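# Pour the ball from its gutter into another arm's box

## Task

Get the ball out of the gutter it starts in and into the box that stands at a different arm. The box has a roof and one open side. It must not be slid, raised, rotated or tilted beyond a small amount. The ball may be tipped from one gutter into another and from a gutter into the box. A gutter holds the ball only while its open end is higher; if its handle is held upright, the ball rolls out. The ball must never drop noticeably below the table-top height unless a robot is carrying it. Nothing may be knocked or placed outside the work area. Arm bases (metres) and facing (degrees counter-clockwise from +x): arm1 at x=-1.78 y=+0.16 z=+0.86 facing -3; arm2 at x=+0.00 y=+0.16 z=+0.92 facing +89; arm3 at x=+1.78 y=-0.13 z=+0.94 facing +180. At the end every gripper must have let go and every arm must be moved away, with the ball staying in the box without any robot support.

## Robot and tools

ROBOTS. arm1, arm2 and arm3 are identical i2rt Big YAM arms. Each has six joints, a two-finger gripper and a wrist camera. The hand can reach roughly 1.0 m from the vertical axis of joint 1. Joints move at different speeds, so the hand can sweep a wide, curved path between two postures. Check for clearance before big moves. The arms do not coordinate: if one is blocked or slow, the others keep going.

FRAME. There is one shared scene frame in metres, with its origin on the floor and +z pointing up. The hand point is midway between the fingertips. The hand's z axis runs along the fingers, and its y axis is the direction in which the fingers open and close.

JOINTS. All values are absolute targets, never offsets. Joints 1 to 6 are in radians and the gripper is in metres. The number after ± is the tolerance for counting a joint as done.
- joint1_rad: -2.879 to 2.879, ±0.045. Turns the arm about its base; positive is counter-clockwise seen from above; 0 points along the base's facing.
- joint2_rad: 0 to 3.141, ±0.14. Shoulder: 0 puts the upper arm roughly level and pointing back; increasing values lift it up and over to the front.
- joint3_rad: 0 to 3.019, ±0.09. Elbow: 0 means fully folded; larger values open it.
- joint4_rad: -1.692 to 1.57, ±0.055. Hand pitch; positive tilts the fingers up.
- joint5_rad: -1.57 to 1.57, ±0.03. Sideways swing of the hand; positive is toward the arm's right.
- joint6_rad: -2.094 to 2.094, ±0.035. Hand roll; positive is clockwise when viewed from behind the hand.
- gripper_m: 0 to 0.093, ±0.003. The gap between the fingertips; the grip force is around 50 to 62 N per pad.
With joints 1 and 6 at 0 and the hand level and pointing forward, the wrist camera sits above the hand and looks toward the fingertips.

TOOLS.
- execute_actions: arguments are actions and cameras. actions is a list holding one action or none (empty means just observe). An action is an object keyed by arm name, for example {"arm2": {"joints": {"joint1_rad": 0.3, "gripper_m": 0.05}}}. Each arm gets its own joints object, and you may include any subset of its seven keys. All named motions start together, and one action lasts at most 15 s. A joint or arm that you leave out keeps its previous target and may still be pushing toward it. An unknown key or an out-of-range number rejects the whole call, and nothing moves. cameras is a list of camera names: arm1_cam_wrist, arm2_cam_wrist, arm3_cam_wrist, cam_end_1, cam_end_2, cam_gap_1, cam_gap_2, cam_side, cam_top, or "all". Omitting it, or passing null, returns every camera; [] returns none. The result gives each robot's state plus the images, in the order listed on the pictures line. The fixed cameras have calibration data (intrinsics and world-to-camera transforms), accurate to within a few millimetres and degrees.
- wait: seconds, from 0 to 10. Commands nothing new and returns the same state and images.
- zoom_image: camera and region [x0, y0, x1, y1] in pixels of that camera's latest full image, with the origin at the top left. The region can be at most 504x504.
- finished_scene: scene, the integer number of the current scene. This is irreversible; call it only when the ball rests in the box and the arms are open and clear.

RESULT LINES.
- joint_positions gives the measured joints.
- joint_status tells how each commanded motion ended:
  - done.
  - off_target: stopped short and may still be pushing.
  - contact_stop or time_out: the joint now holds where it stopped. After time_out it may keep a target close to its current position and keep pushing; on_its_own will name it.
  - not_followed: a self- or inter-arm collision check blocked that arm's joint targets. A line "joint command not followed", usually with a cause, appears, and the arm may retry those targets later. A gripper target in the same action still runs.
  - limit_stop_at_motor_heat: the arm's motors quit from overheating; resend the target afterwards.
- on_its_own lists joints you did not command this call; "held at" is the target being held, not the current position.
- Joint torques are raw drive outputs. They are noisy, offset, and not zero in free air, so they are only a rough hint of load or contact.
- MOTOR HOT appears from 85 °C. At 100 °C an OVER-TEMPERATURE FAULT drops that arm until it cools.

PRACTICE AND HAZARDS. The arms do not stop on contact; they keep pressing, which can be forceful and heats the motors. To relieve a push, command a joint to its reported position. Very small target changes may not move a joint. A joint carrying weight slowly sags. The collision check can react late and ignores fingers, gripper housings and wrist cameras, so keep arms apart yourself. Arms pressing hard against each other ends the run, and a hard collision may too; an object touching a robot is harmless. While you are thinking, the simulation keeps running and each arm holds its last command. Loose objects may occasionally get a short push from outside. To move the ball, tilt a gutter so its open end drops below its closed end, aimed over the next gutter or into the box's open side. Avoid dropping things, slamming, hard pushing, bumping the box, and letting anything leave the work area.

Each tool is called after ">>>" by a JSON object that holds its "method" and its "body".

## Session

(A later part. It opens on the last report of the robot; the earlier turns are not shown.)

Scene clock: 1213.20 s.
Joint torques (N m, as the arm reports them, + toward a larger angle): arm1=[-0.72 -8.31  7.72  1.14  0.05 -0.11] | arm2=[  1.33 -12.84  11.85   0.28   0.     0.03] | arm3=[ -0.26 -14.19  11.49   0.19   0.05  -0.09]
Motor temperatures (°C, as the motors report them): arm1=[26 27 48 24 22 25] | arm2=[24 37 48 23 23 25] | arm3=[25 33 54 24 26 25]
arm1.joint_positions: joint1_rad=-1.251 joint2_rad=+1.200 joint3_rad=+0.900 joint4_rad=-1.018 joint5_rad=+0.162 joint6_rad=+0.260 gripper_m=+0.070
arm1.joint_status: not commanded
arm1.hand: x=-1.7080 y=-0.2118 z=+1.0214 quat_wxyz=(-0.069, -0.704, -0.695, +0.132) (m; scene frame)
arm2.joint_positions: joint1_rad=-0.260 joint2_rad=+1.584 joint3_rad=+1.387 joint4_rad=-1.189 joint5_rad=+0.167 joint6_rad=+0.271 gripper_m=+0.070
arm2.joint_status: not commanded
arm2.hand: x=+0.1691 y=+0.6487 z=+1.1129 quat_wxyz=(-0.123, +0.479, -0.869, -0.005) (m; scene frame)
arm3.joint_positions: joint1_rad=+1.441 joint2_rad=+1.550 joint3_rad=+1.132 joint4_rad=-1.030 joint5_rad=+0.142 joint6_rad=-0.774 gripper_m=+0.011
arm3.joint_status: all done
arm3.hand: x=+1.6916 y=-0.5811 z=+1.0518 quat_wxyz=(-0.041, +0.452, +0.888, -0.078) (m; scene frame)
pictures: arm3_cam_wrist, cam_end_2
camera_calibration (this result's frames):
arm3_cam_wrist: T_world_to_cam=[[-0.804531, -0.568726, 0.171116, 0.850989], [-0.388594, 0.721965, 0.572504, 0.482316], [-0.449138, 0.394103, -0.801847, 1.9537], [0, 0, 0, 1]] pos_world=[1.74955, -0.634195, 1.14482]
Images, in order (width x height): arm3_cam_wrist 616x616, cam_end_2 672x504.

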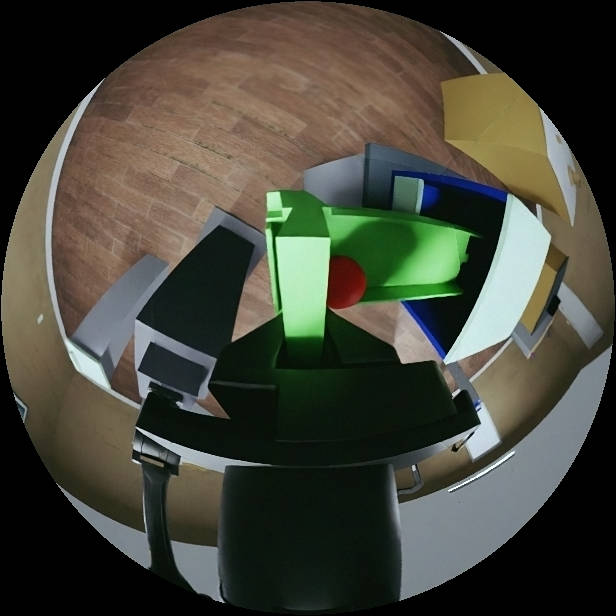

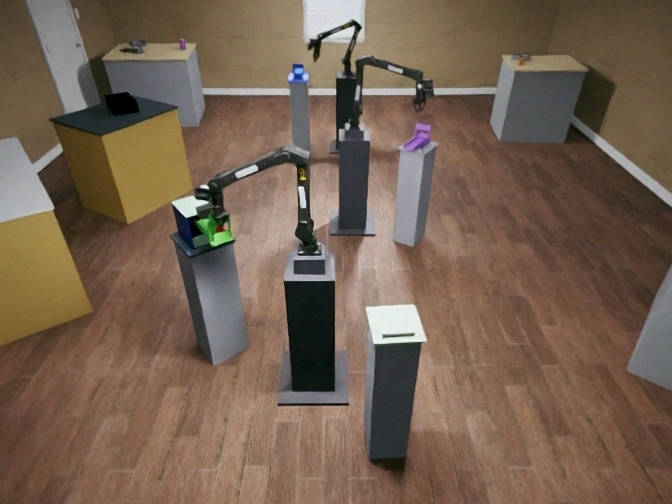

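>>> {"method": "execute_actions", "body": {"actions": [{"arm3":{"joints":{"joint1_rad":1.408,"joint2_rad":1.568,"joint3_rad":1.25,"joint4_rad":-1.108,"joint5_rad":0.098,"joint6_rad":-0.808}}}], "cameras": ["arm3_cam_wrist","cam_end_2"]}}

>>> {"method": "wait", "body": {"seconds": 1.5}}

Scene clock: 1220.83 s.
Joint torques (N m, as the arm reports them, + toward a larger angle): arm1=[-0.69 -8.28  7.72  1.15  0.05 -0.12] | arm2=[  1.23 -12.84  11.84   0.29   0.     0.03] | arm3=[ -0.43 -13.68  11.57   0.21   0.02  -0.09]
Motor temperatures (°C, as the motors report them): arm1=[26 27 48 24 22 25] | arm2=[24 37 48 23 23 25] | arm3=[25 33 54 24 26 25]
arm1.joint_positions: joint1_rad=-1.251 joint2_rad=+1.200 joint3_rad=+0.900 joint4_rad=-1.018 joint5_rad=+0.162 joint6_rad=+0.260 gripper_m=+0.070
arm1.joint_status: not commanded
arm1.hand: x=-1.7080 y=-0.2118 z=+1.0214 quat_wxyz=(-0.069, -0.704, -0.695, +0.132) (m; scene frame)
arm2.joint_positions: joint1_rad=-0.260 joint2_rad=+1.584 joint3_rad=+1.387 joint4_rad=-1.189 joint5_rad=+0.167 joint6_rad=+0.271 gripper_m=+0.070
arm2.joint_status: not commanded
arm2.hand: x=+0.1691 y=+0.6487 z=+1.1129 quat_wxyz=(-0.123, +0.479, -0.869, -0.005) (m; scene frame)
arm3.joint_positions: joint1_rad=+1.416 joint2_rad=+1.569 joint3_rad=+1.192 joint4_rad=-1.101 joint5_rad=+0.099 joint6_rad=-0.796 gripper_m=+0.011
arm3.joint_status: all done
arm3.hand: x=+1.6868 y=-0.5856 z=+1.0626 quat_wxyz=(-0.028, +0.452, +0.890, -0.055) (m; scene frame)
pictures: arm3_cam_wrist, cam_end_2
camera_calibration (this result's frames):
arm3_cam_wrist: T_world_to_cam=[[-0.809694, -0.574714, 0.11874, 0.903514], [-0.415948, 0.704755, 0.574724, 0.511185], [-0.413985, 0.415961, -0.809687, 1.92376], [0, 0, 0, 1]] pos_world=[1.7406, -0.641209, 1.15657]
Images, in order (width x height): arm3_cam_wrist 616x616, cam_end_2 672x504.

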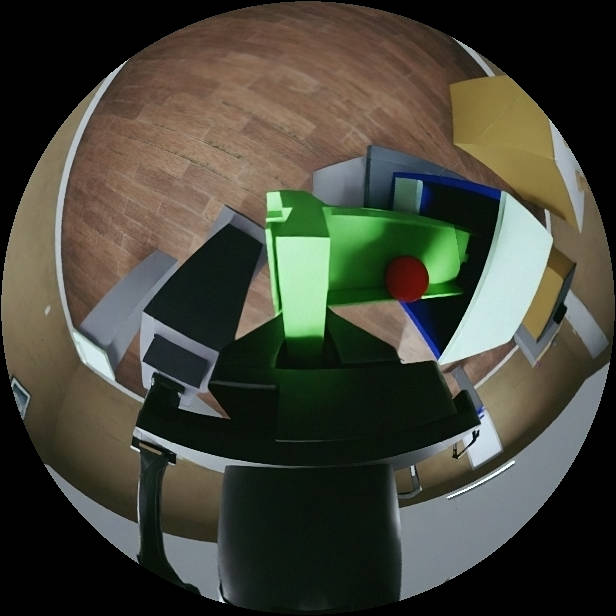

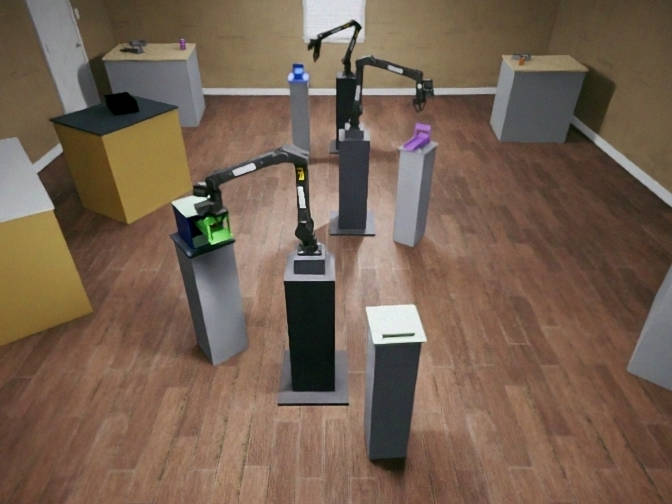

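Scene clock: 1222.33 s.
Joint torques (N m, as the arm reports them, + toward a larger angle): arm1=[-0.58 -8.24  7.74  1.16  0.04 -0.12] | arm2=[  1.27 -12.87  11.85   0.28   0.     0.03] | arm3=[ -0.46 -14.64  11.6    0.12   0.01  -0.01]
Motor temperatures (°C, as the motors report them): arm1=[26 27 48 24 22 25] | arm2=[24 37 48 23 23 25] | arm3=[25 33 55 24 26 25]
arm1.joint_positions: joint1_rad=-1.251 joint2_rad=+1.200 joint3_rad=+0.900 joint4_rad=-1.018 joint5_rad=+0.162 joint6_rad=+0.260 gripper_m=+0.070
arm1.joint_status: not commanded
arm1.hand: x=-1.7080 y=-0.2118 z=+1.0214 quat_wxyz=(-0.069, -0.704, -0.695, +0.132) (m; scene frame)
arm2.joint_positions: joint1_rad=-0.260 joint2_rad=+1.584 joint3_rad=+1.387 joint4_rad=-1.189 joint5_rad=+0.167 joint6_rad=+0.271 gripper_m=+0.070
arm2.joint_status: not commanded
arm2.hand: x=+0.1691 y=+0.6487 z=+1.1129 quat_wxyz=(-0.123, +0.479, -0.869, -0.005) (m; scene frame)
arm3.joint_positions: joint1_rad=+1.416 joint2_rad=+1.569 joint3_rad=+1.192 joint4_rad=-1.101 joint5_rad=+0.097 joint6_rad=-0.797 gripper_m=+0.011
arm3.joint_status: all done
arm3.hand: x=+1.6870 y=-0.5855 z=+1.0626 quat_wxyz=(-0.027, +0.452, +0.890, -0.055) (m; scene frame)
wait: 1.50 s; at rest by 0.27 s
pictures: arm1_cam_wrist, arm2_cam_wrist, arm3_cam_wrist, cam_end_1, cam_end_2, cam_gap_1, cam_gap_2, cam_side, cam_top
camera_calibration (this result's frames):
arm1_cam_wrist: T_world_to_cam=[[-0.995047, 0.0233583, 0.0966177, -1.79518], [0.052999, 0.946982, 0.316884, -0.0257053], [-0.0840934, 0.320435, -0.94353, 1.01655], [0, 0, 0, 1]] pos_world=[-1.69944, -0.259464, 1.14074]
arm2_cam_wrist: T_world_to_cam=[[0.836117, -0.539857, 0.0972733, 0.100978], [-0.532369, -0.755839, 0.381171, 0.163381], [-0.132255, -0.370489, -0.919373, 1.41077], [0, 0, 0, 1]] pos_world=[0.18913, 0.700677, 1.22492]
arm3_cam_wrist: T_world_to_cam=[[-0.809135, -0.575775, 0.117402, 0.903623], [-0.417695, 0.704083, 0.574281, 0.514306], [-0.413318, 0.415633, -0.810196, 1.92306], [0, 0, 0, 1]] pos_world=[1.74081, -0.641115, 1.15661]
Images, in order (width x height): arm1_cam_wrist 616x616, arm2_cam_wrist 616x616, arm3_cam_wrist 616x616, cam_end_1 672x504, cam_end_2 672x504, cam_gap_1 672x504, cam_gap_2 672x504, cam_side 672x504, cam_top 672x504.

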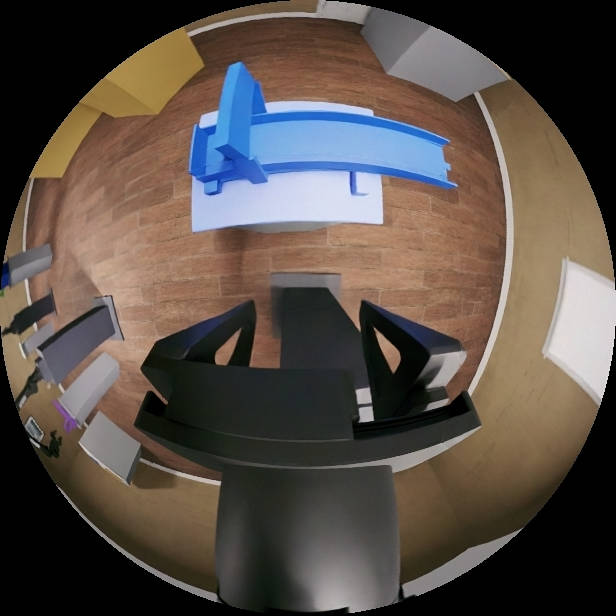

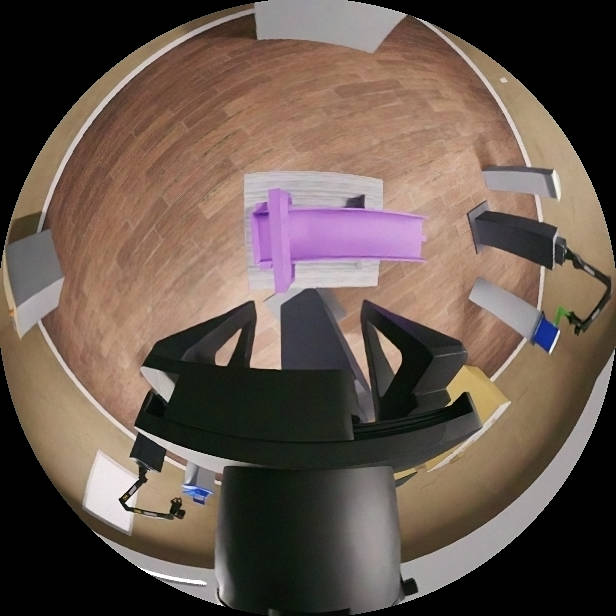

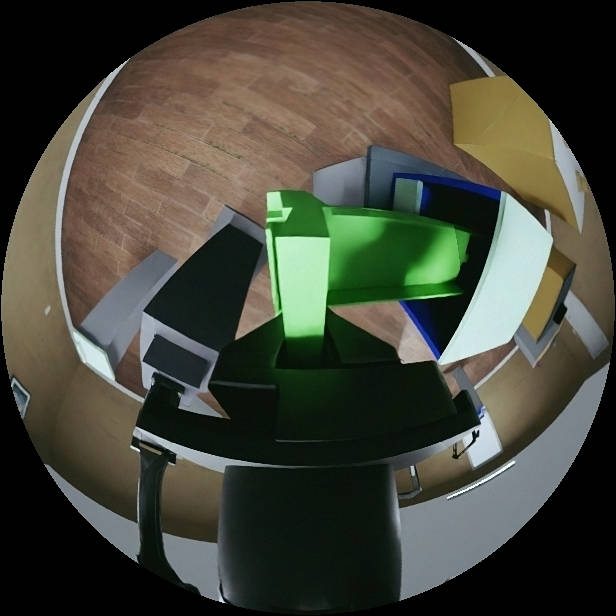

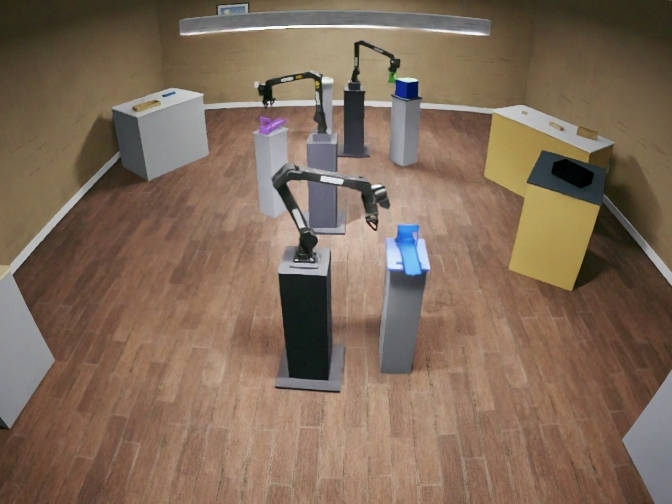

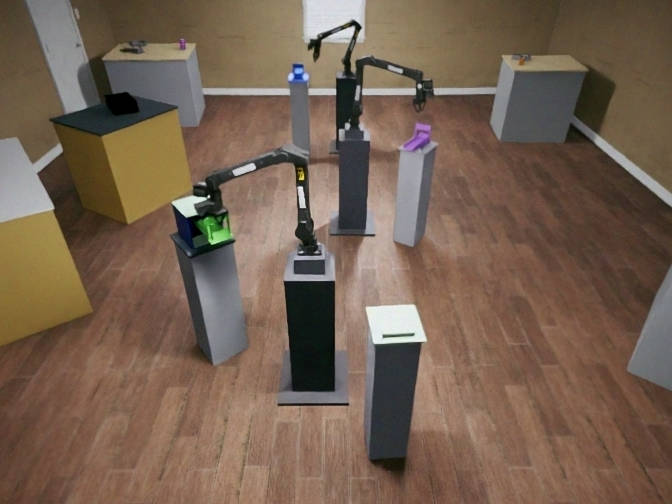

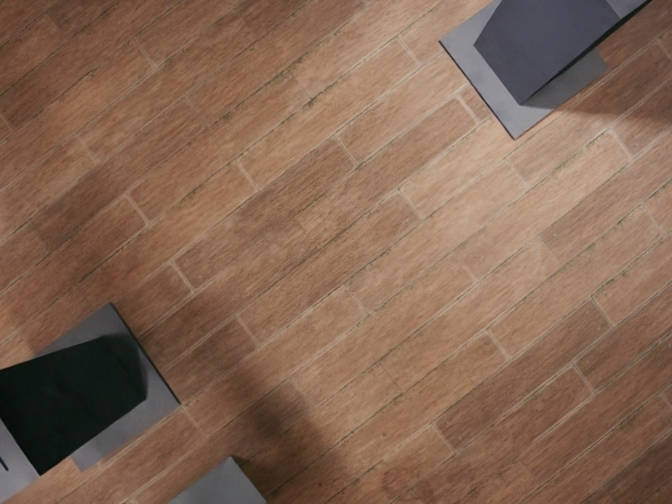

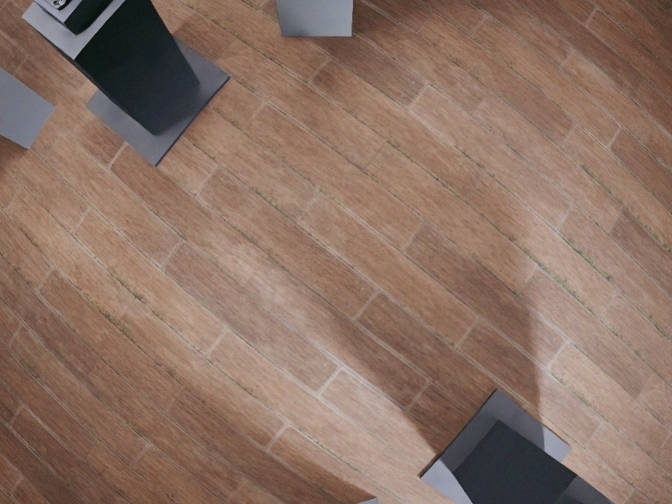

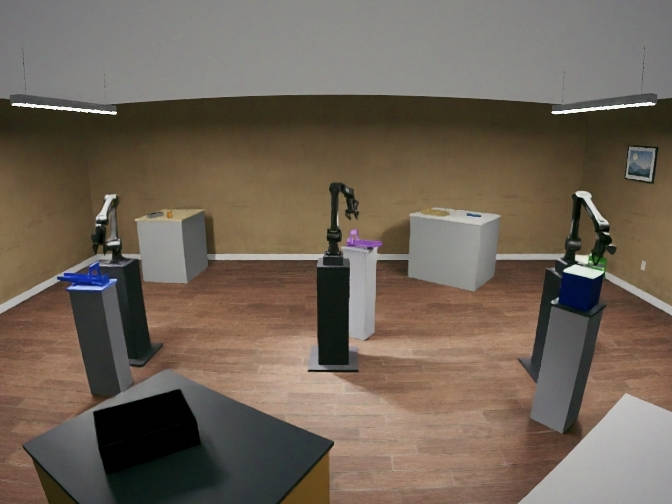

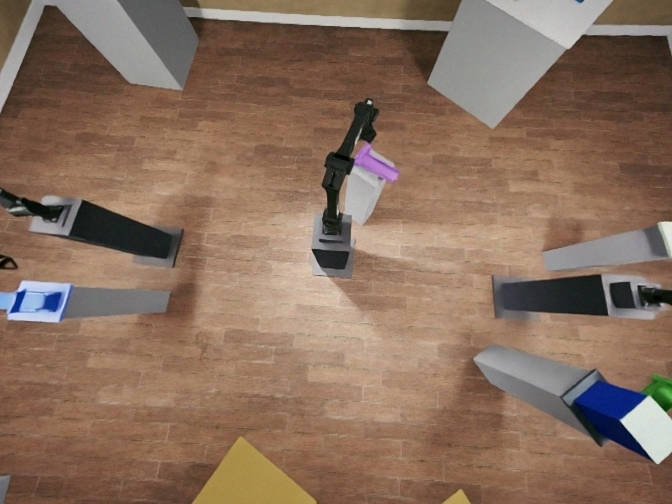

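>>> {"method": "execute_actions", "body": {"actions": [{"arm3":{"joints":{"joint1_rad":1.50,"joint2_rad":1.49,"joint3_rad":1.137,"joint6_rad":-0.705}}}], "cameras": ["arm3_cam_wrist","cam_end_2"]}}

>>> {"method": "execute_actions", "body": {"actions": [{"arm3":{"joints":{"joint1_rad":1.58,"joint2_rad":1.42,"joint3_rad":1.06,"joint6_rad":-0.625}}}], "cameras": ["arm3_cam_wrist","cam_end_2"]}}

>>> {"method": "zoom_image", "body": {"camera": "cam_end_2", "region": [150, 140, 290, 270]}}

Scene clock: 1249.33 s.
Joint torques (N m, as the arm reports them, + toward a larger angle): arm1=[-0.56 -8.29  7.74  1.14  0.05 -0.12] | arm2=[  1.31 -12.86  11.85   0.29   0.     0.03] | arm3=[ -0.74 -15.43   8.25   0.29   0.17   0.16]
Motor temperatures (°C, as the motors report them): arm1=[26 27 48 24 22 25] | arm2=[24 37 48 23 23 25] | arm3=[25 33 55 24 26 25]
arm1.joint_positions: joint1_rad=-1.251 joint2_rad=+1.200 joint3_rad=+0.900 joint4_rad=-1.018 joint5_rad=+0.162 joint6_rad=+0.260 gripper_m=+0.070
arm1.joint_status: not commanded
arm1.hand: x=-1.7080 y=-0.2118 z=+1.0214 quat_wxyz=(-0.069, -0.704, -0.695, +0.132) (m; scene frame)
arm2.joint_positions: joint1_rad=-0.260 joint2_rad=+1.584 joint3_rad=+1.387 joint4_rad=-1.189 joint5_rad=+0.167 joint6_rad=+0.271 gripper_m=+0.070
arm2.joint_status: not commanded
arm2.hand: x=+0.1691 y=+0.6487 z=+1.1129 quat_wxyz=(-0.123, +0.479, -0.869, -0.005) (m; scene frame)
arm3.joint_positions: joint1_rad=+1.504 joint2_rad=+1.511 joint3_rad=+1.129 joint4_rad=-1.105 joint5_rad=+0.096 joint6_rad=-0.717 gripper_m=+0.011
arm3.joint_status: all done
arm3.hand: x=+1.7293 y=-0.5673 z=+1.0650 quat_wxyz=(-0.023, +0.448, +0.892, -0.054) (m; scene frame)
pictures: arm3_cam_wrist, cam_end_2
camera_calibration (this result's frames):
arm3_cam_wrist: T_world_to_cam=[[-0.805203, -0.58232, 0.112032, 0.943213], [-0.428159, 0.701617, 0.569573, 0.539424], [-0.410277, 0.410654, -0.81427, 1.93123], [0, 0, 0, 1]] pos_world=[1.78278, -0.622284, 1.15963]
Images, in order (width x height): arm3_cam_wrist 616x616, cam_end_2 672x504.

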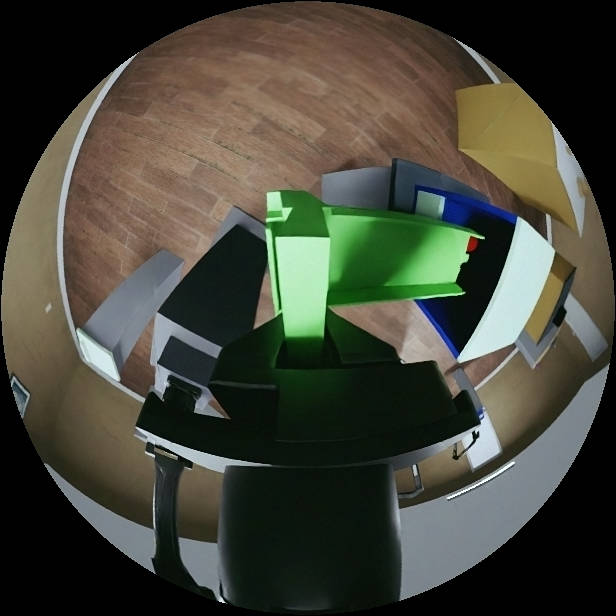

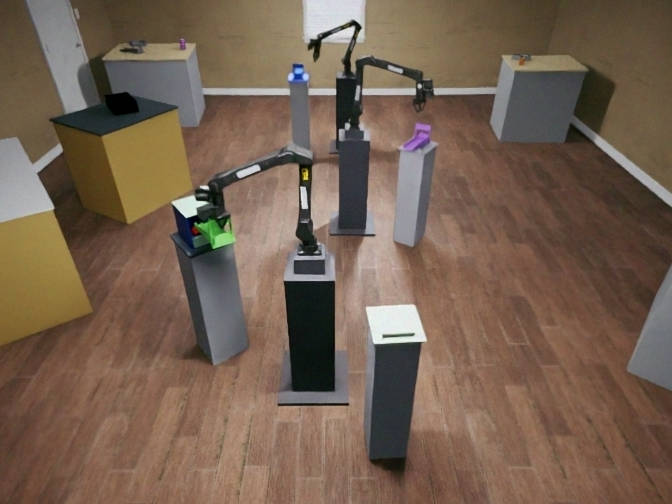

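Scene clock: 1250.23 s.
Joint torques (N m, as the arm reports them, + toward a larger angle): arm1=[-0.6  -8.25  7.76  1.15  0.05 -0.12] | arm2=[  1.27 -12.86  11.85   0.29  -0.01   0.03] | arm3=[  0.32 -14.39   8.25   0.25   0.07   0.18]
Motor temperatures (°C, as the motors report them): arm1=[26 27 48 24 22 25] | arm2=[24 37 48 23 23 25] | arm3=[25 33 55 24 26 25]
arm1.joint_positions: joint1_rad=-1.251 joint2_rad=+1.200 joint3_rad=+0.900 joint4_rad=-1.018 joint5_rad=+0.162 joint6_rad=+0.260 gripper_m=+0.070
arm1.joint_status: not commanded
arm1.hand: x=-1.7080 y=-0.2118 z=+1.0214 quat_wxyz=(-0.069, -0.704, -0.695, +0.132) (m; scene frame)
arm2.joint_positions: joint1_rad=-0.260 joint2_rad=+1.584 joint3_rad=+1.387 joint4_rad=-1.189 joint5_rad=+0.167 joint6_rad=+0.271 gripper_m=+0.070
arm2.joint_status: not commanded
arm2.hand: x=+0.1691 y=+0.6487 z=+1.1129 quat_wxyz=(-0.123, +0.479, -0.869, -0.005) (m; scene frame)
arm3.joint_positions: joint1_rad=+1.580 joint2_rad=+1.441 joint3_rad=+1.049 joint4_rad=-1.106 joint5_rad=+0.097 joint6_rad=-0.638 gripper_m=+0.011
arm3.joint_status: all done
arm3.hand: x=+1.7630 y=-0.5383 z=+1.0634 quat_wxyz=(-0.022, +0.449, +0.892, -0.050) (m; scene frame)
pictures: arm3_cam_wrist, cam_end_2
camera_calibration (this result's frames):
arm3_cam_wrist: T_world_to_cam=[[-0.807035, -0.581236, 0.10421, 0.999503], [-0.430145, 0.699554, 0.570613, 0.535716], [-0.404561, 0.415679, -0.81458, 1.92479], [0, 0, 0, 1]] pos_world=[1.81577, -0.593913, 1.15805]
Images, in order (width x height): arm3_cam_wrist 616x616, cam_end_2 672x504.

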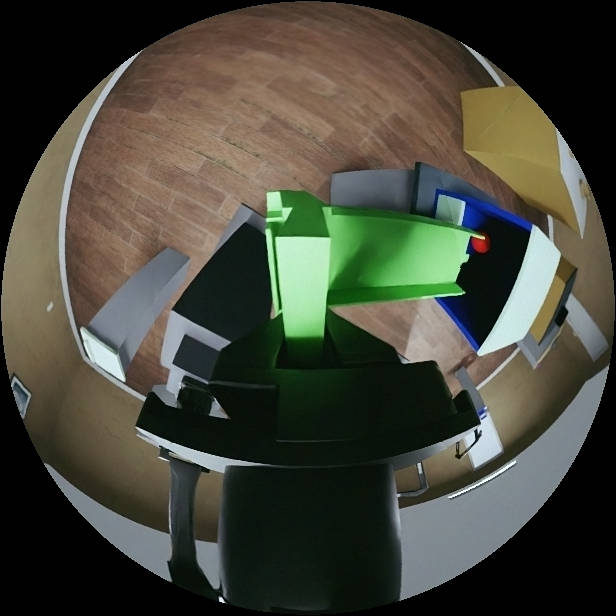

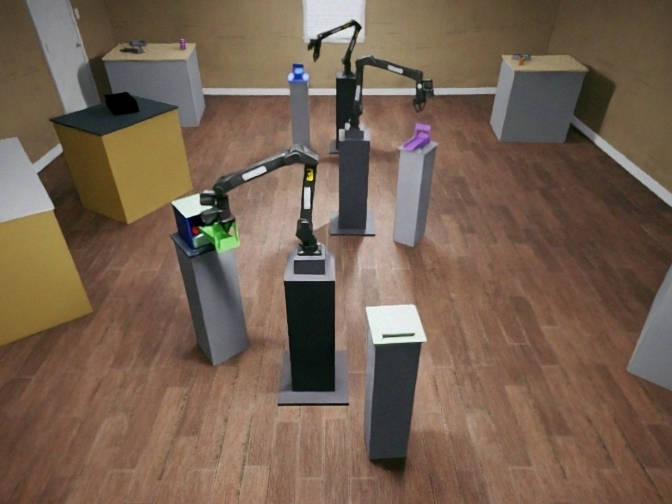

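Region (150, 140, 290, 270) of cam_end_2's 672x504 image, scaled by 3.600, with more detail than that image has; it fills the top 468 rows of this view, and the rest is white.

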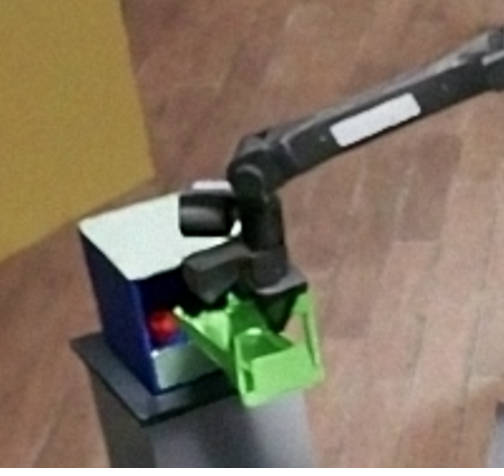

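>>> {"method": "execute_actions", "body": {"actions": [{"arm3":{"joints":{"joint1_rad":1.72,"joint2_rad":1.33,"joint3_rad":0.93,"joint6_rad":-0.50}}}], "cameras": ["arm3_cam_wrist","cam_end_2"]}}

Scene clock: 1261.33 s.
Joint torques (N m, as the arm reports them, + toward a larger angle): arm1=[-0.68 -8.23  7.74  1.12  0.05 -0.12] | arm2=[  1.27 -12.9   11.84   0.29   0.     0.02] | arm3=[ -0.73 -10.58   7.9    0.37   0.22   0.19]
Motor temperatures (°C, as the motors report them): arm1=[26 26 48 24 22 25] | arm2=[24 37 48 23 23 25] | arm3=[25 33 52 24 26 25]
arm1.joint_positions: joint1_rad=-1.251 joint2_rad=+1.200 joint3_rad=+0.900 joint4_rad=-1.018 joint5_rad=+0.162 joint6_rad=+0.260 gripper_m=+0.070
arm1.joint_status: not commanded
arm1.hand: x=-1.7080 y=-0.2118 z=+1.0214 quat_wxyz=(-0.069, -0.704, -0.695, +0.132) (m; scene frame)
arm2.joint_positions: joint1_rad=-0.260 joint2_rad=+1.584 joint3_rad=+1.387 joint4_rad=-1.189 joint5_rad=+0.167 joint6_rad=+0.271 gripper_m=+0.070
arm2.joint_status: not commanded
arm2.hand: x=+0.1691 y=+0.6487 z=+1.1129 quat_wxyz=(-0.123, +0.479, -0.869, -0.005) (m; scene frame)
arm3.joint_positions: joint1_rad=+1.725 joint2_rad=+1.344 joint3_rad=+0.920 joint4_rad=-1.107 joint5_rad=+0.095 joint6_rad=-0.513 gripper_m=+0.011
arm3.joint_status: all done
arm3.hand: x=+1.8152 y=-0.4870 z=+1.0529 quat_wxyz=(-0.022, +0.440, +0.897, -0.040) (m; scene frame)
pictures: arm3_cam_wrist, cam_end_2
camera_calibration (this result's frames):
arm3_cam_wrist: T_world_to_cam=[[-0.795811, -0.599268, 0.0869638, 1.0616], [-0.448123, 0.679412, 0.581021, 0.540194], [-0.407271, 0.423413, -0.809229, 1.91906], [0, 0, 0, 1]] pos_world=[1.86848, -0.543389, 1.14677]
Images, in order (width x height): arm3_cam_wrist 616x616, cam_end_2 672x504.

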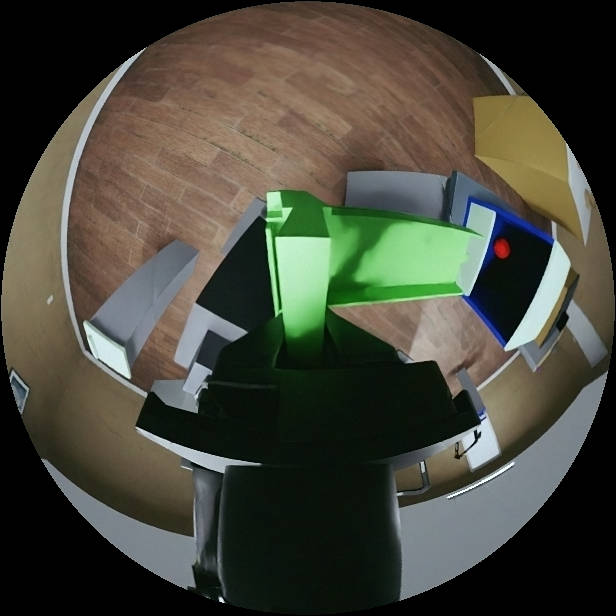

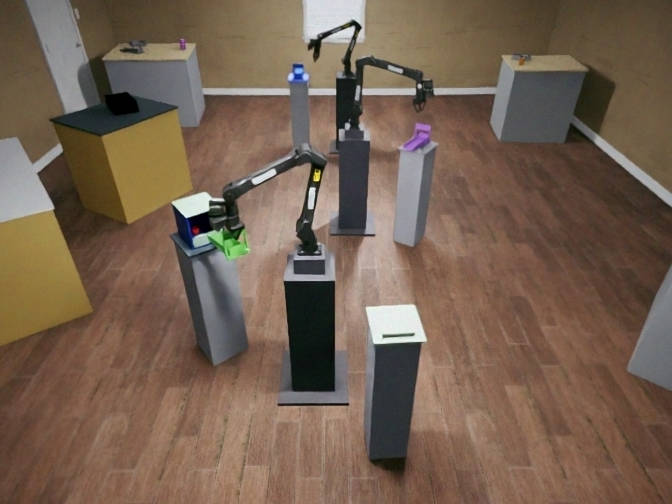

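>>> {"method": "execute_actions", "body": {"actions": [{"arm3":{"joints":{"joint1_rad":1.77,"joint2_rad":0.98,"joint3_rad":1.12,"joint4_rad":-1.3,"joint5_rad":0.3}}}], "cameras": ["cam_end_2"]}}

>>> {"method": "execute_actions", "body": {"actions": [{"arm3":{"joints":{"joint1_rad":-2.296,"joint5_rad":0.2,"joint6_rad":-0.737}}}], "cameras": ["cam_end_2","arm3_cam_wrist"]}}

Scene clock: 1269.57 s.
Joint torques (N m, as the arm reports them, + toward a larger angle): arm1=[-0.68 -8.33  7.72  1.19  0.05 -0.12] | arm2=[  1.24 -12.85  11.85   0.27   0.     0.03] | arm3=[ 0.2  -5.75 10.77  0.97  0.37  0.21]
Motor temperatures (°C, as the motors report them): arm1=[26 26 48 24 22 25] | arm2=[24 37 48 23 23 25] | arm3=[25 33 52 24 26 25]
arm1.joint_positions: joint1_rad=-1.251 joint2_rad=+1.200 joint3_rad=+0.900 joint4_rad=-1.018 joint5_rad=+0.162 joint6_rad=+0.260 gripper_m=+0.070
arm1.joint_status: not commanded
arm1.hand: x=-1.7080 y=-0.2118 z=+1.0214 quat_wxyz=(-0.069, -0.704, -0.695, +0.132) (m; scene frame)
arm2.joint_positions: joint1_rad=-0.260 joint2_rad=+1.584 joint3_rad=+1.387 joint4_rad=-1.189 joint5_rad=+0.167 joint6_rad=+0.271 gripper_m=+0.070
arm2.joint_status: not commanded
arm2.hand: x=+0.1691 y=+0.6487 z=+1.1129 quat_wxyz=(-0.123, +0.479, -0.869, -0.005) (m; scene frame)
arm3.joint_positions: joint1_rad=+1.763 joint2_rad=+0.986 joint3_rad=+1.088 joint4_rad=-1.297 joint5_rad=+0.296 joint6_rad=-0.510 gripper_m=+0.011
arm3.joint_status: all done
arm3.hand: x=+1.7889 y=-0.4683 z=+1.2406 quat_wxyz=(-0.004, +0.438, +0.869, -0.231) (m; scene frame)
pictures: cam_end_2
Images, in order (width x height): cam_end_2 672x504.

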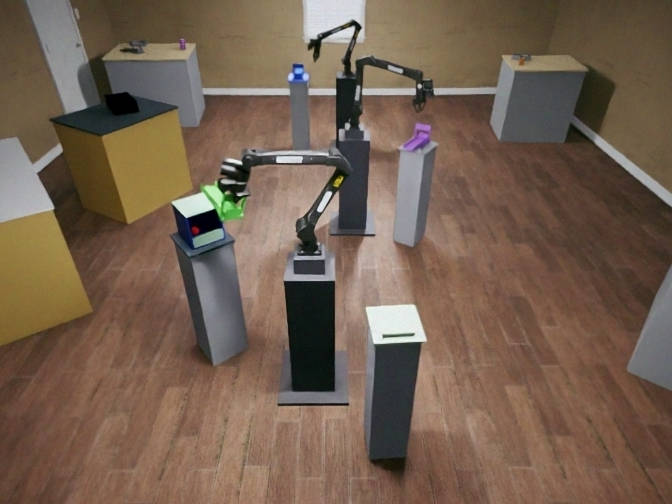

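Scene clock: 1272.60 s.
Joint torques (N m, as the arm reports them, + toward a larger angle): arm1=[-0.67 -8.35  7.71  1.15  0.06 -0.11] | arm2=[  1.33 -12.93  11.85   0.28  -0.01   0.02] | arm3=[-0.27 -5.78 10.72  0.69  0.16 -0.03]
Motor temperatures (°C, as the motors report them): arm1=[26 26 48 24 22 25] | arm2=[24 37 48 23 23 25] | arm3=[25 32 52 24 26 25]
arm1.joint_positions: joint1_rad=-1.251 joint2_rad=+1.200 joint3_rad=+0.900 joint4_rad=-1.018 joint5_rad=+0.162 joint6_rad=+0.260 gripper_m=+0.070
arm1.joint_status: not commanded
arm1.hand: x=-1.7080 y=-0.2118 z=+1.0214 quat_wxyz=(-0.069, -0.704, -0.695, +0.132) (m; scene frame)
arm2.joint_positions: joint1_rad=-0.260 joint2_rad=+1.584 joint3_rad=+1.387 joint4_rad=-1.189 joint5_rad=+0.167 joint6_rad=+0.271 gripper_m=+0.070
arm2.joint_status: not commanded
arm2.hand: x=+0.1691 y=+0.6487 z=+1.1129 quat_wxyz=(-0.123, +0.479, -0.869, -0.005) (m; scene frame)
arm3.joint_positions: joint1_rad=-2.290 joint2_rad=+0.986 joint3_rad=+1.088 joint4_rad=-1.297 joint5_rad=+0.200 joint6_rad=-0.729 gripper_m=+0.011
arm3.joint_status: all done
arm3.hand: x=+2.0266 y=+0.1023 z=+1.2408 quat_wxyz=(-0.197, +0.678, -0.702, +0.091) (m; scene frame)
pictures: arm3_cam_wrist, cam_end_2
camera_calibration (this result's frames):
arm3_cam_wrist: T_world_to_cam=[[0.918681, -0.0756595, 0.387686, -2.33468], [-0.240923, -0.885109, 0.398169, 0.0923818], [0.313019, -0.459193, -0.831361, 0.565751], [0, 0, 0, 1]] pos_world=[1.98999, 0.164916, 1.33868]
Images, in order (width x height): arm3_cam_wrist 616x616, cam_end_2 672x504.

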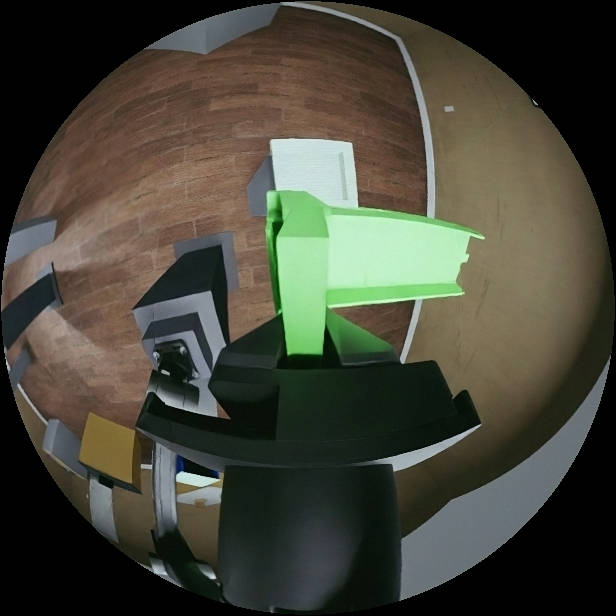

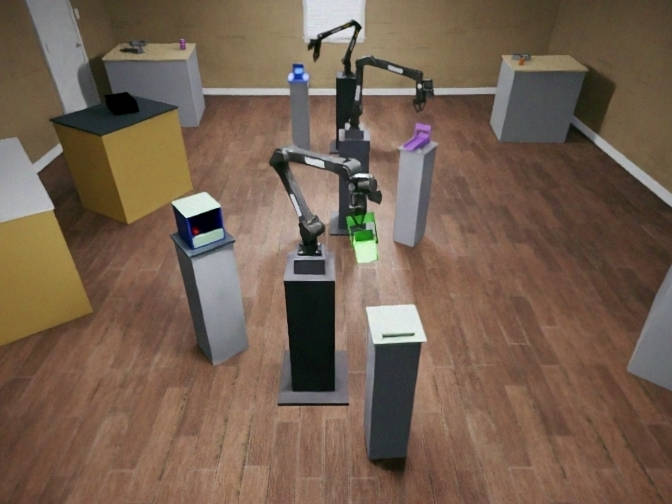

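Now go to the lifted pre-place pose.

>>> {"method": "execute_actions", "body": {"actions": [{"arm3":{"joints":{"joint1_rad":-2.296,"joint2_rad":1.70,"joint3_rad":1.40,"joint4_rad":-1.05,"joint5_rad":0.12,"joint6_rad":-0.737}}}], "cameras": ["cam_end_2","arm3_cam_wrist"]}}

Scene clock: 1278.17 s.
Joint torques (N m, as the arm reports them, + toward a larger angle): arm1=[-0.74 -8.34  7.72  1.18  0.05 -0.12] | arm2=[  1.29 -12.83  11.84   0.3    0.     0.03] | arm3=[ -0.68 -20.17   9.66   0.76   0.07  -0.02]
Motor temperatures (°C, as the motors report them): arm1=[26 26 48 24 22 25] | arm2=[24 37 48 23 23 25] | arm3=[25 32 53 24 26 25]
arm1.joint_positions: joint1_rad=-1.251 joint2_rad=+1.200 joint3_rad=+0.900 joint4_rad=-1.018 joint5_rad=+0.162 joint6_rad=+0.260 gripper_m=+0.070
arm1.joint_status: not commanded
arm1.hand: x=-1.7080 y=-0.2118 z=+1.0214 quat_wxyz=(-0.069, -0.704, -0.695, +0.132) (m; scene frame)
arm2.joint_positions: joint1_rad=-0.260 joint2_rad=+1.584 joint3_rad=+1.387 joint4_rad=-1.189 joint5_rad=+0.167 joint6_rad=+0.271 gripper_m=+0.070
arm2.joint_status: not commanded
arm2.hand: x=+0.1691 y=+0.6487 z=+1.1129 quat_wxyz=(-0.123, +0.479, -0.869, -0.005) (m; scene frame)
arm3.joint_positions: joint1_rad=-2.290 joint2_rad=+1.729 joint3_rad=+1.373 joint4_rad=-1.055 joint5_rad=+0.121 joint6_rad=-0.729 gripper_m=+0.011
arm3.joint_status: all done
arm3.hand: x=+2.1561 y=+0.2664 z=+1.0645 quat_wxyz=(-0.088, +0.701, -0.705, +0.059) (m; scene frame)
pictures: arm3_cam_wrist, cam_end_2
camera_calibration (this result's frames):
arm3_cam_wrist: T_world_to_cam=[[0.979276, -0.0235012, 0.201162, -2.31881], [-0.129457, -0.836482, 0.532484, -0.0572635], [0.155754, -0.547491, -0.822189, 0.806775], [0, 0, 0, 1]] pos_world=[2.13768, 0.339307, 1.16027]
Images, in order (width x height): arm3_cam_wrist 616x616, cam_end_2 672x504.

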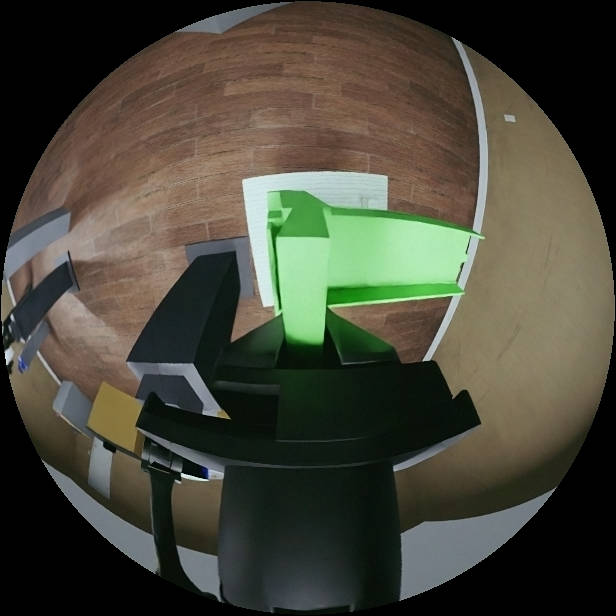

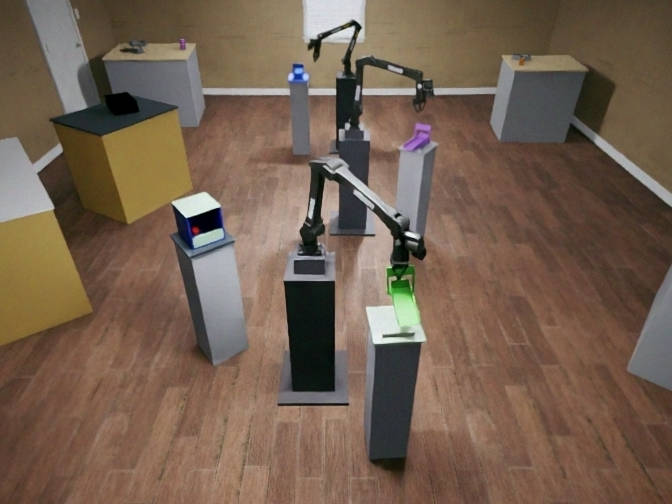

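>>> {"method": "execute_actions", "body": {"actions": [{"arm3":{"joints":{"joint2_rad":1.82,"joint3_rad":1.262,"joint4_rad":-0.865,"joint5_rad":0.118}}}], "cameras": ["cam_end_2","arm3_cam_wrist"]}}

>>> {"method": "zoom_image", "body": {"camera": "cam_end_2", "region": [340, 230, 480, 360]}}

Scene clock: 1284.10 s.
Joint torques (N m, as the arm reports them, + toward a larger angle): arm1=[-0.59 -8.24  7.71  1.13  0.06 -0.12] | arm2=[  1.28 -12.86  11.83   0.29   0.     0.03] | arm3=[ -0.42 -19.73   7.99   1.14   0.    -0.03]
Motor temperatures (°C, as the motors report them): arm1=[26 26 48 24 22 25] | arm2=[24 37 48 23 23 25] | arm3=[25 33 52 24 26 25]
arm1.joint_positions: joint1_rad=-1.251 joint2_rad=+1.200 joint3_rad=+0.900 joint4_rad=-1.018 joint5_rad=+0.162 joint6_rad=+0.260 gripper_m=+0.070
arm1.joint_status: not commanded
arm1.hand: x=-1.7080 y=-0.2118 z=+1.0214 quat_wxyz=(-0.069, -0.704, -0.695, +0.132) (m; scene frame)
arm2.joint_positions: joint1_rad=-0.260 joint2_rad=+1.584 joint3_rad=+1.387 joint4_rad=-1.189 joint5_rad=+0.167 joint6_rad=+0.271 gripper_m=+0.070
arm2.joint_status: not commanded
arm2.hand: x=+0.1691 y=+0.6487 z=+1.1129 quat_wxyz=(-0.123, +0.479, -0.869, -0.005) (m; scene frame)
arm3.joint_positions: joint1_rad=-2.289 joint2_rad=+1.840 joint3_rad=+1.244 joint4_rad=-0.879 joint5_rad=+0.119 joint6_rad=-0.731 gripper_m=+0.011
arm3.joint_status: all done
arm3.hand: x=+2.1447 y=+0.2539 z=+0.9648 quat_wxyz=(-0.056, +0.705, -0.704, +0.061) (m; scene frame)
pictures: arm3_cam_wrist, cam_end_2
camera_calibration (this result's frames):
arm3_cam_wrist: T_world_to_cam=[[0.987104, -0.011601, 0.15966, -2.26769], [-0.102776, -0.810593, 0.576521, -0.122419], [0.122731, -0.585495, -0.801332, 0.780047], [0, 0, 0, 1]] pos_world=[2.13012, 0.331174, 1.05771]
Images, in order (width x height): arm3_cam_wrist 616x616, cam_end_2 672x504.

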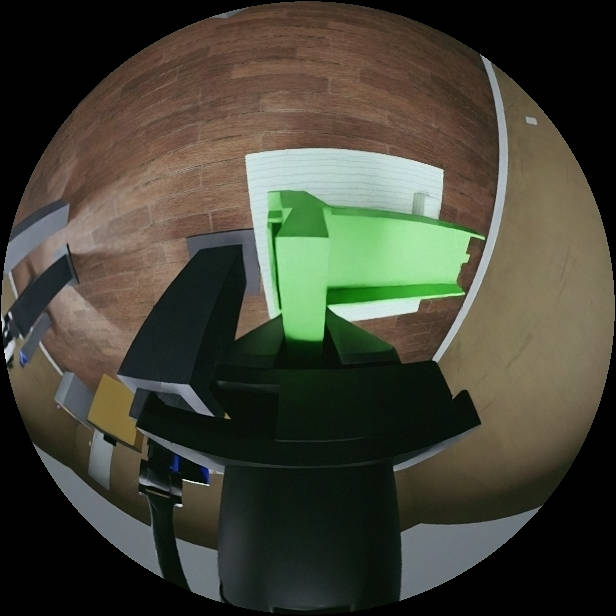

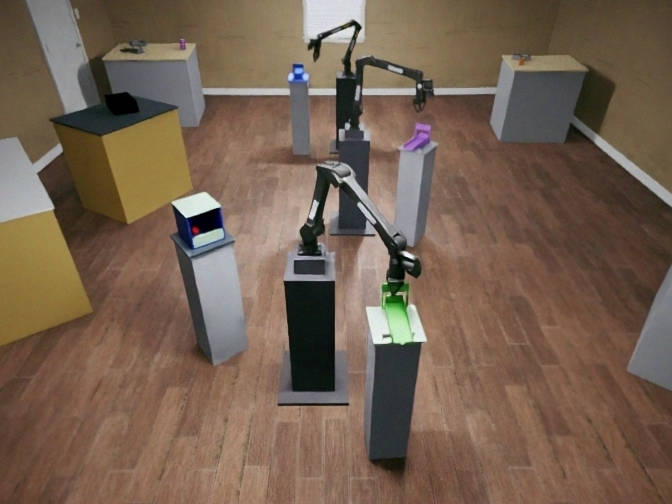

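Region (340, 230, 480, 360) of cam_end_2's 672x504 image, scaled by 3.600, with more detail than that image has; it fills the top 468 rows of this view, and the rest is white.

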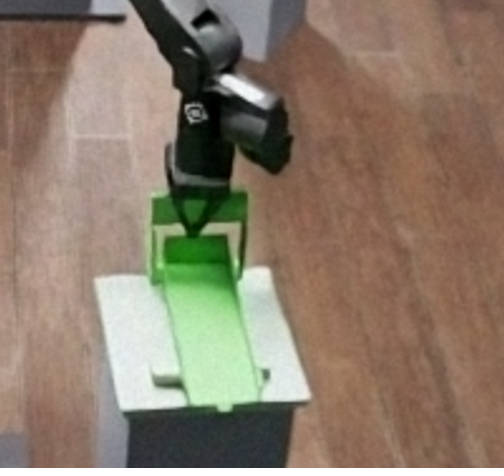

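>>> {"method": "execute_actions", "body": {"actions": [{"arm3":{"joints":{"gripper_m":0.07}}}], "cameras": ["cam_end_2"]}}

>>> {"method": "execute_actions", "body": {"actions": [{"arm3":{"joints":{"joint2_rad":1.6,"joint3_rad":1.3,"joint4_rad":-1.1}}}], "cameras": ["cam_end_2","cam_side","cam_top"]}}

>>> {"method": "zoom_image", "body": {"camera": "cam_end_2", "region": [150, 170, 450, 370]}}

Scene clock: 1290.33 s.
Joint torques (N m, as the arm reports them, + toward a larger angle): arm1=[-0.65 -8.25  7.72  1.14  0.05 -0.12] | arm2=[  1.29 -12.82  11.85   0.27   0.     0.03] | arm3=[ -0.83 -19.38   8.09   0.9    0.04   0.  ]
Motor temperatures (°C, as the motors report them): arm1=[26 26 48 24 22 25] | arm2=[24 36 48 23 23 25] | arm3=[25 34 51 24 26 25]
arm1.joint_positions: joint1_rad=-1.251 joint2_rad=+1.200 joint3_rad=+0.900 joint4_rad=-1.018 joint5_rad=+0.162 joint6_rad=+0.260 gripper_m=+0.070
arm1.joint_status: not commanded
arm1.hand: x=-1.7080 y=-0.2118 z=+1.0214 quat_wxyz=(-0.069, -0.704, -0.695, +0.132) (m; scene frame)
arm2.joint_positions: joint1_rad=-0.260 joint2_rad=+1.584 joint3_rad=+1.387 joint4_rad=-1.189 joint5_rad=+0.167 joint6_rad=+0.271 gripper_m=+0.070
arm2.joint_status: not commanded
arm2.hand: x=+0.1691 y=+0.6487 z=+1.1129 quat_wxyz=(-0.123, +0.479, -0.869, -0.005) (m; scene frame)
arm3.joint_positions: joint1_rad=-2.289 joint2_rad=+1.840 joint3_rad=+1.244 joint4_rad=-0.877 joint5_rad=+0.119 joint6_rad=-0.731 gripper_m=+0.070
arm3.joint_status: all done
arm3.hand: x=+2.1449 y=+0.2543 z=+0.9648 quat_wxyz=(-0.057, +0.705, -0.704, +0.060) (m; scene frame)
pictures: cam_end_2
Images, in order (width x height): cam_end_2 672x504.

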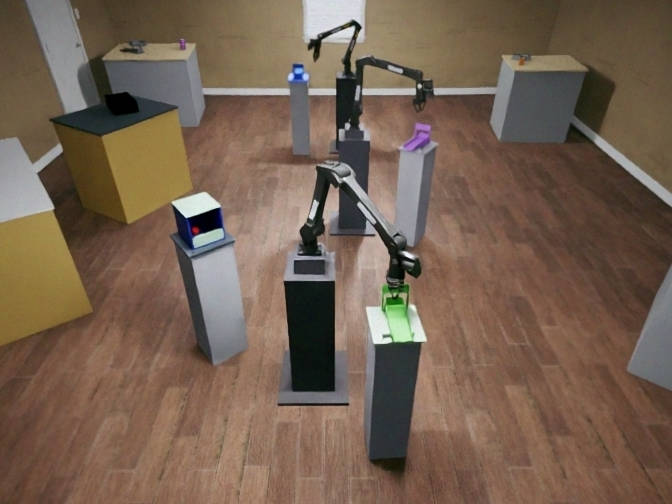

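Scene clock: 1291.53 s.
Joint torques (N m, as the arm reports them, + toward a larger angle): arm1=[-0.68 -8.34  7.73  1.15  0.05 -0.12] | arm2=[  1.3  -12.85  11.84   0.29   0.     0.03] | arm3=[ -0.7  -14.67  10.14   0.2    0.1    0.02]
Motor temperatures (°C, as the motors report them): arm1=[26 26 48 24 22 25] | arm2=[24 36 48 23 23 25] | arm3=[25 34 52 24 26 25]
arm1.joint_positions: joint1_rad=-1.251 joint2_rad=+1.200 joint3_rad=+0.900 joint4_rad=-1.018 joint5_rad=+0.162 joint6_rad=+0.260 gripper_m=+0.070
arm1.joint_status: not commanded
arm1.hand: x=-1.7080 y=-0.2118 z=+1.0214 quat_wxyz=(-0.069, -0.704, -0.695, +0.132) (m; scene frame)
arm2.joint_positions: joint1_rad=-0.260 joint2_rad=+1.584 joint3_rad=+1.387 joint4_rad=-1.189 joint5_rad=+0.167 joint6_rad=+0.271 gripper_m=+0.070
arm2.joint_status: not commanded
arm2.hand: x=+0.1691 y=+0.6487 z=+1.1129 quat_wxyz=(-0.123, +0.479, -0.869, -0.005) (m; scene frame)
arm3.joint_positions: joint1_rad=-2.289 joint2_rad=+1.587 joint3_rad=+1.270 joint4_rad=-1.091 joint5_rad=+0.119 joint6_rad=-0.731 gripper_m=+0.070
arm3.joint_status: all done
arm3.hand: x=+2.1238 y=+0.2320 z=+1.0928 quat_wxyz=(-0.090, +0.702, -0.704, +0.058) (m; scene frame)
pictures: cam_end_2, cam_side, cam_top
Images, in order (width x height): cam_end_2 672x504, cam_side 672x504, cam_top 672x504.

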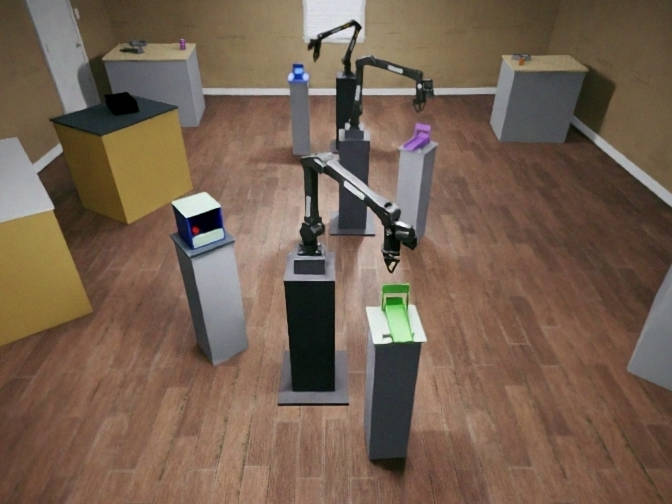

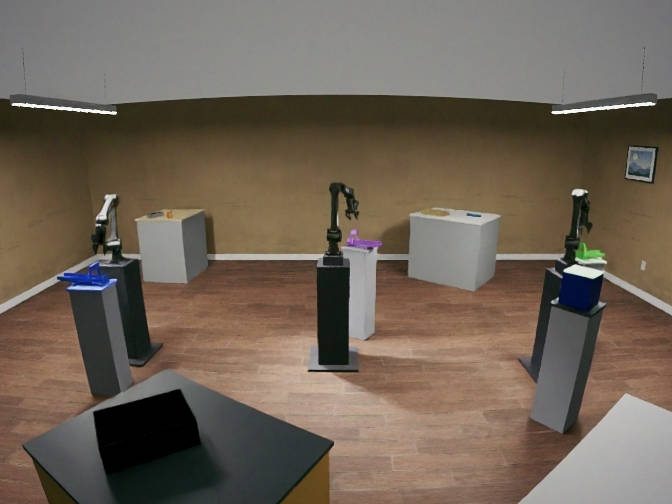

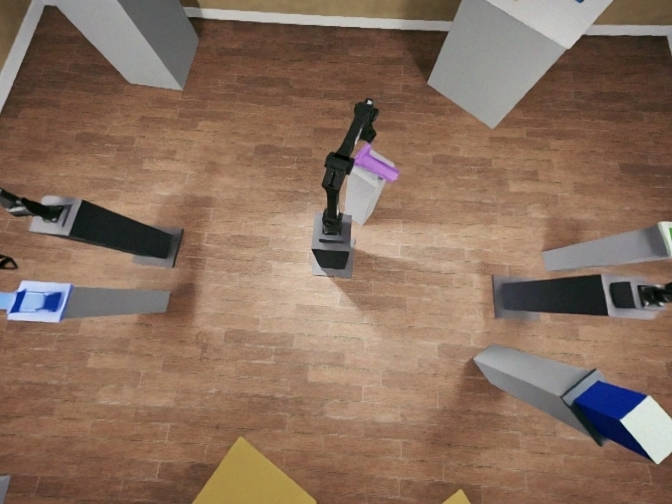

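Region (150, 170, 450, 370) of cam_end_2's 672x504 image, scaled by 1.680, with more detail than that image has.

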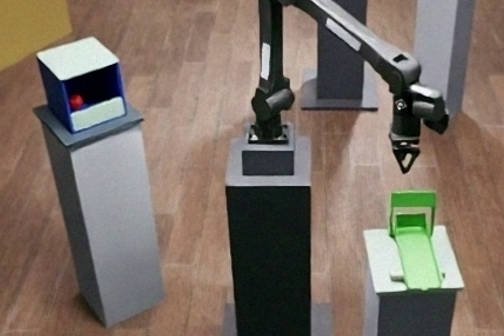

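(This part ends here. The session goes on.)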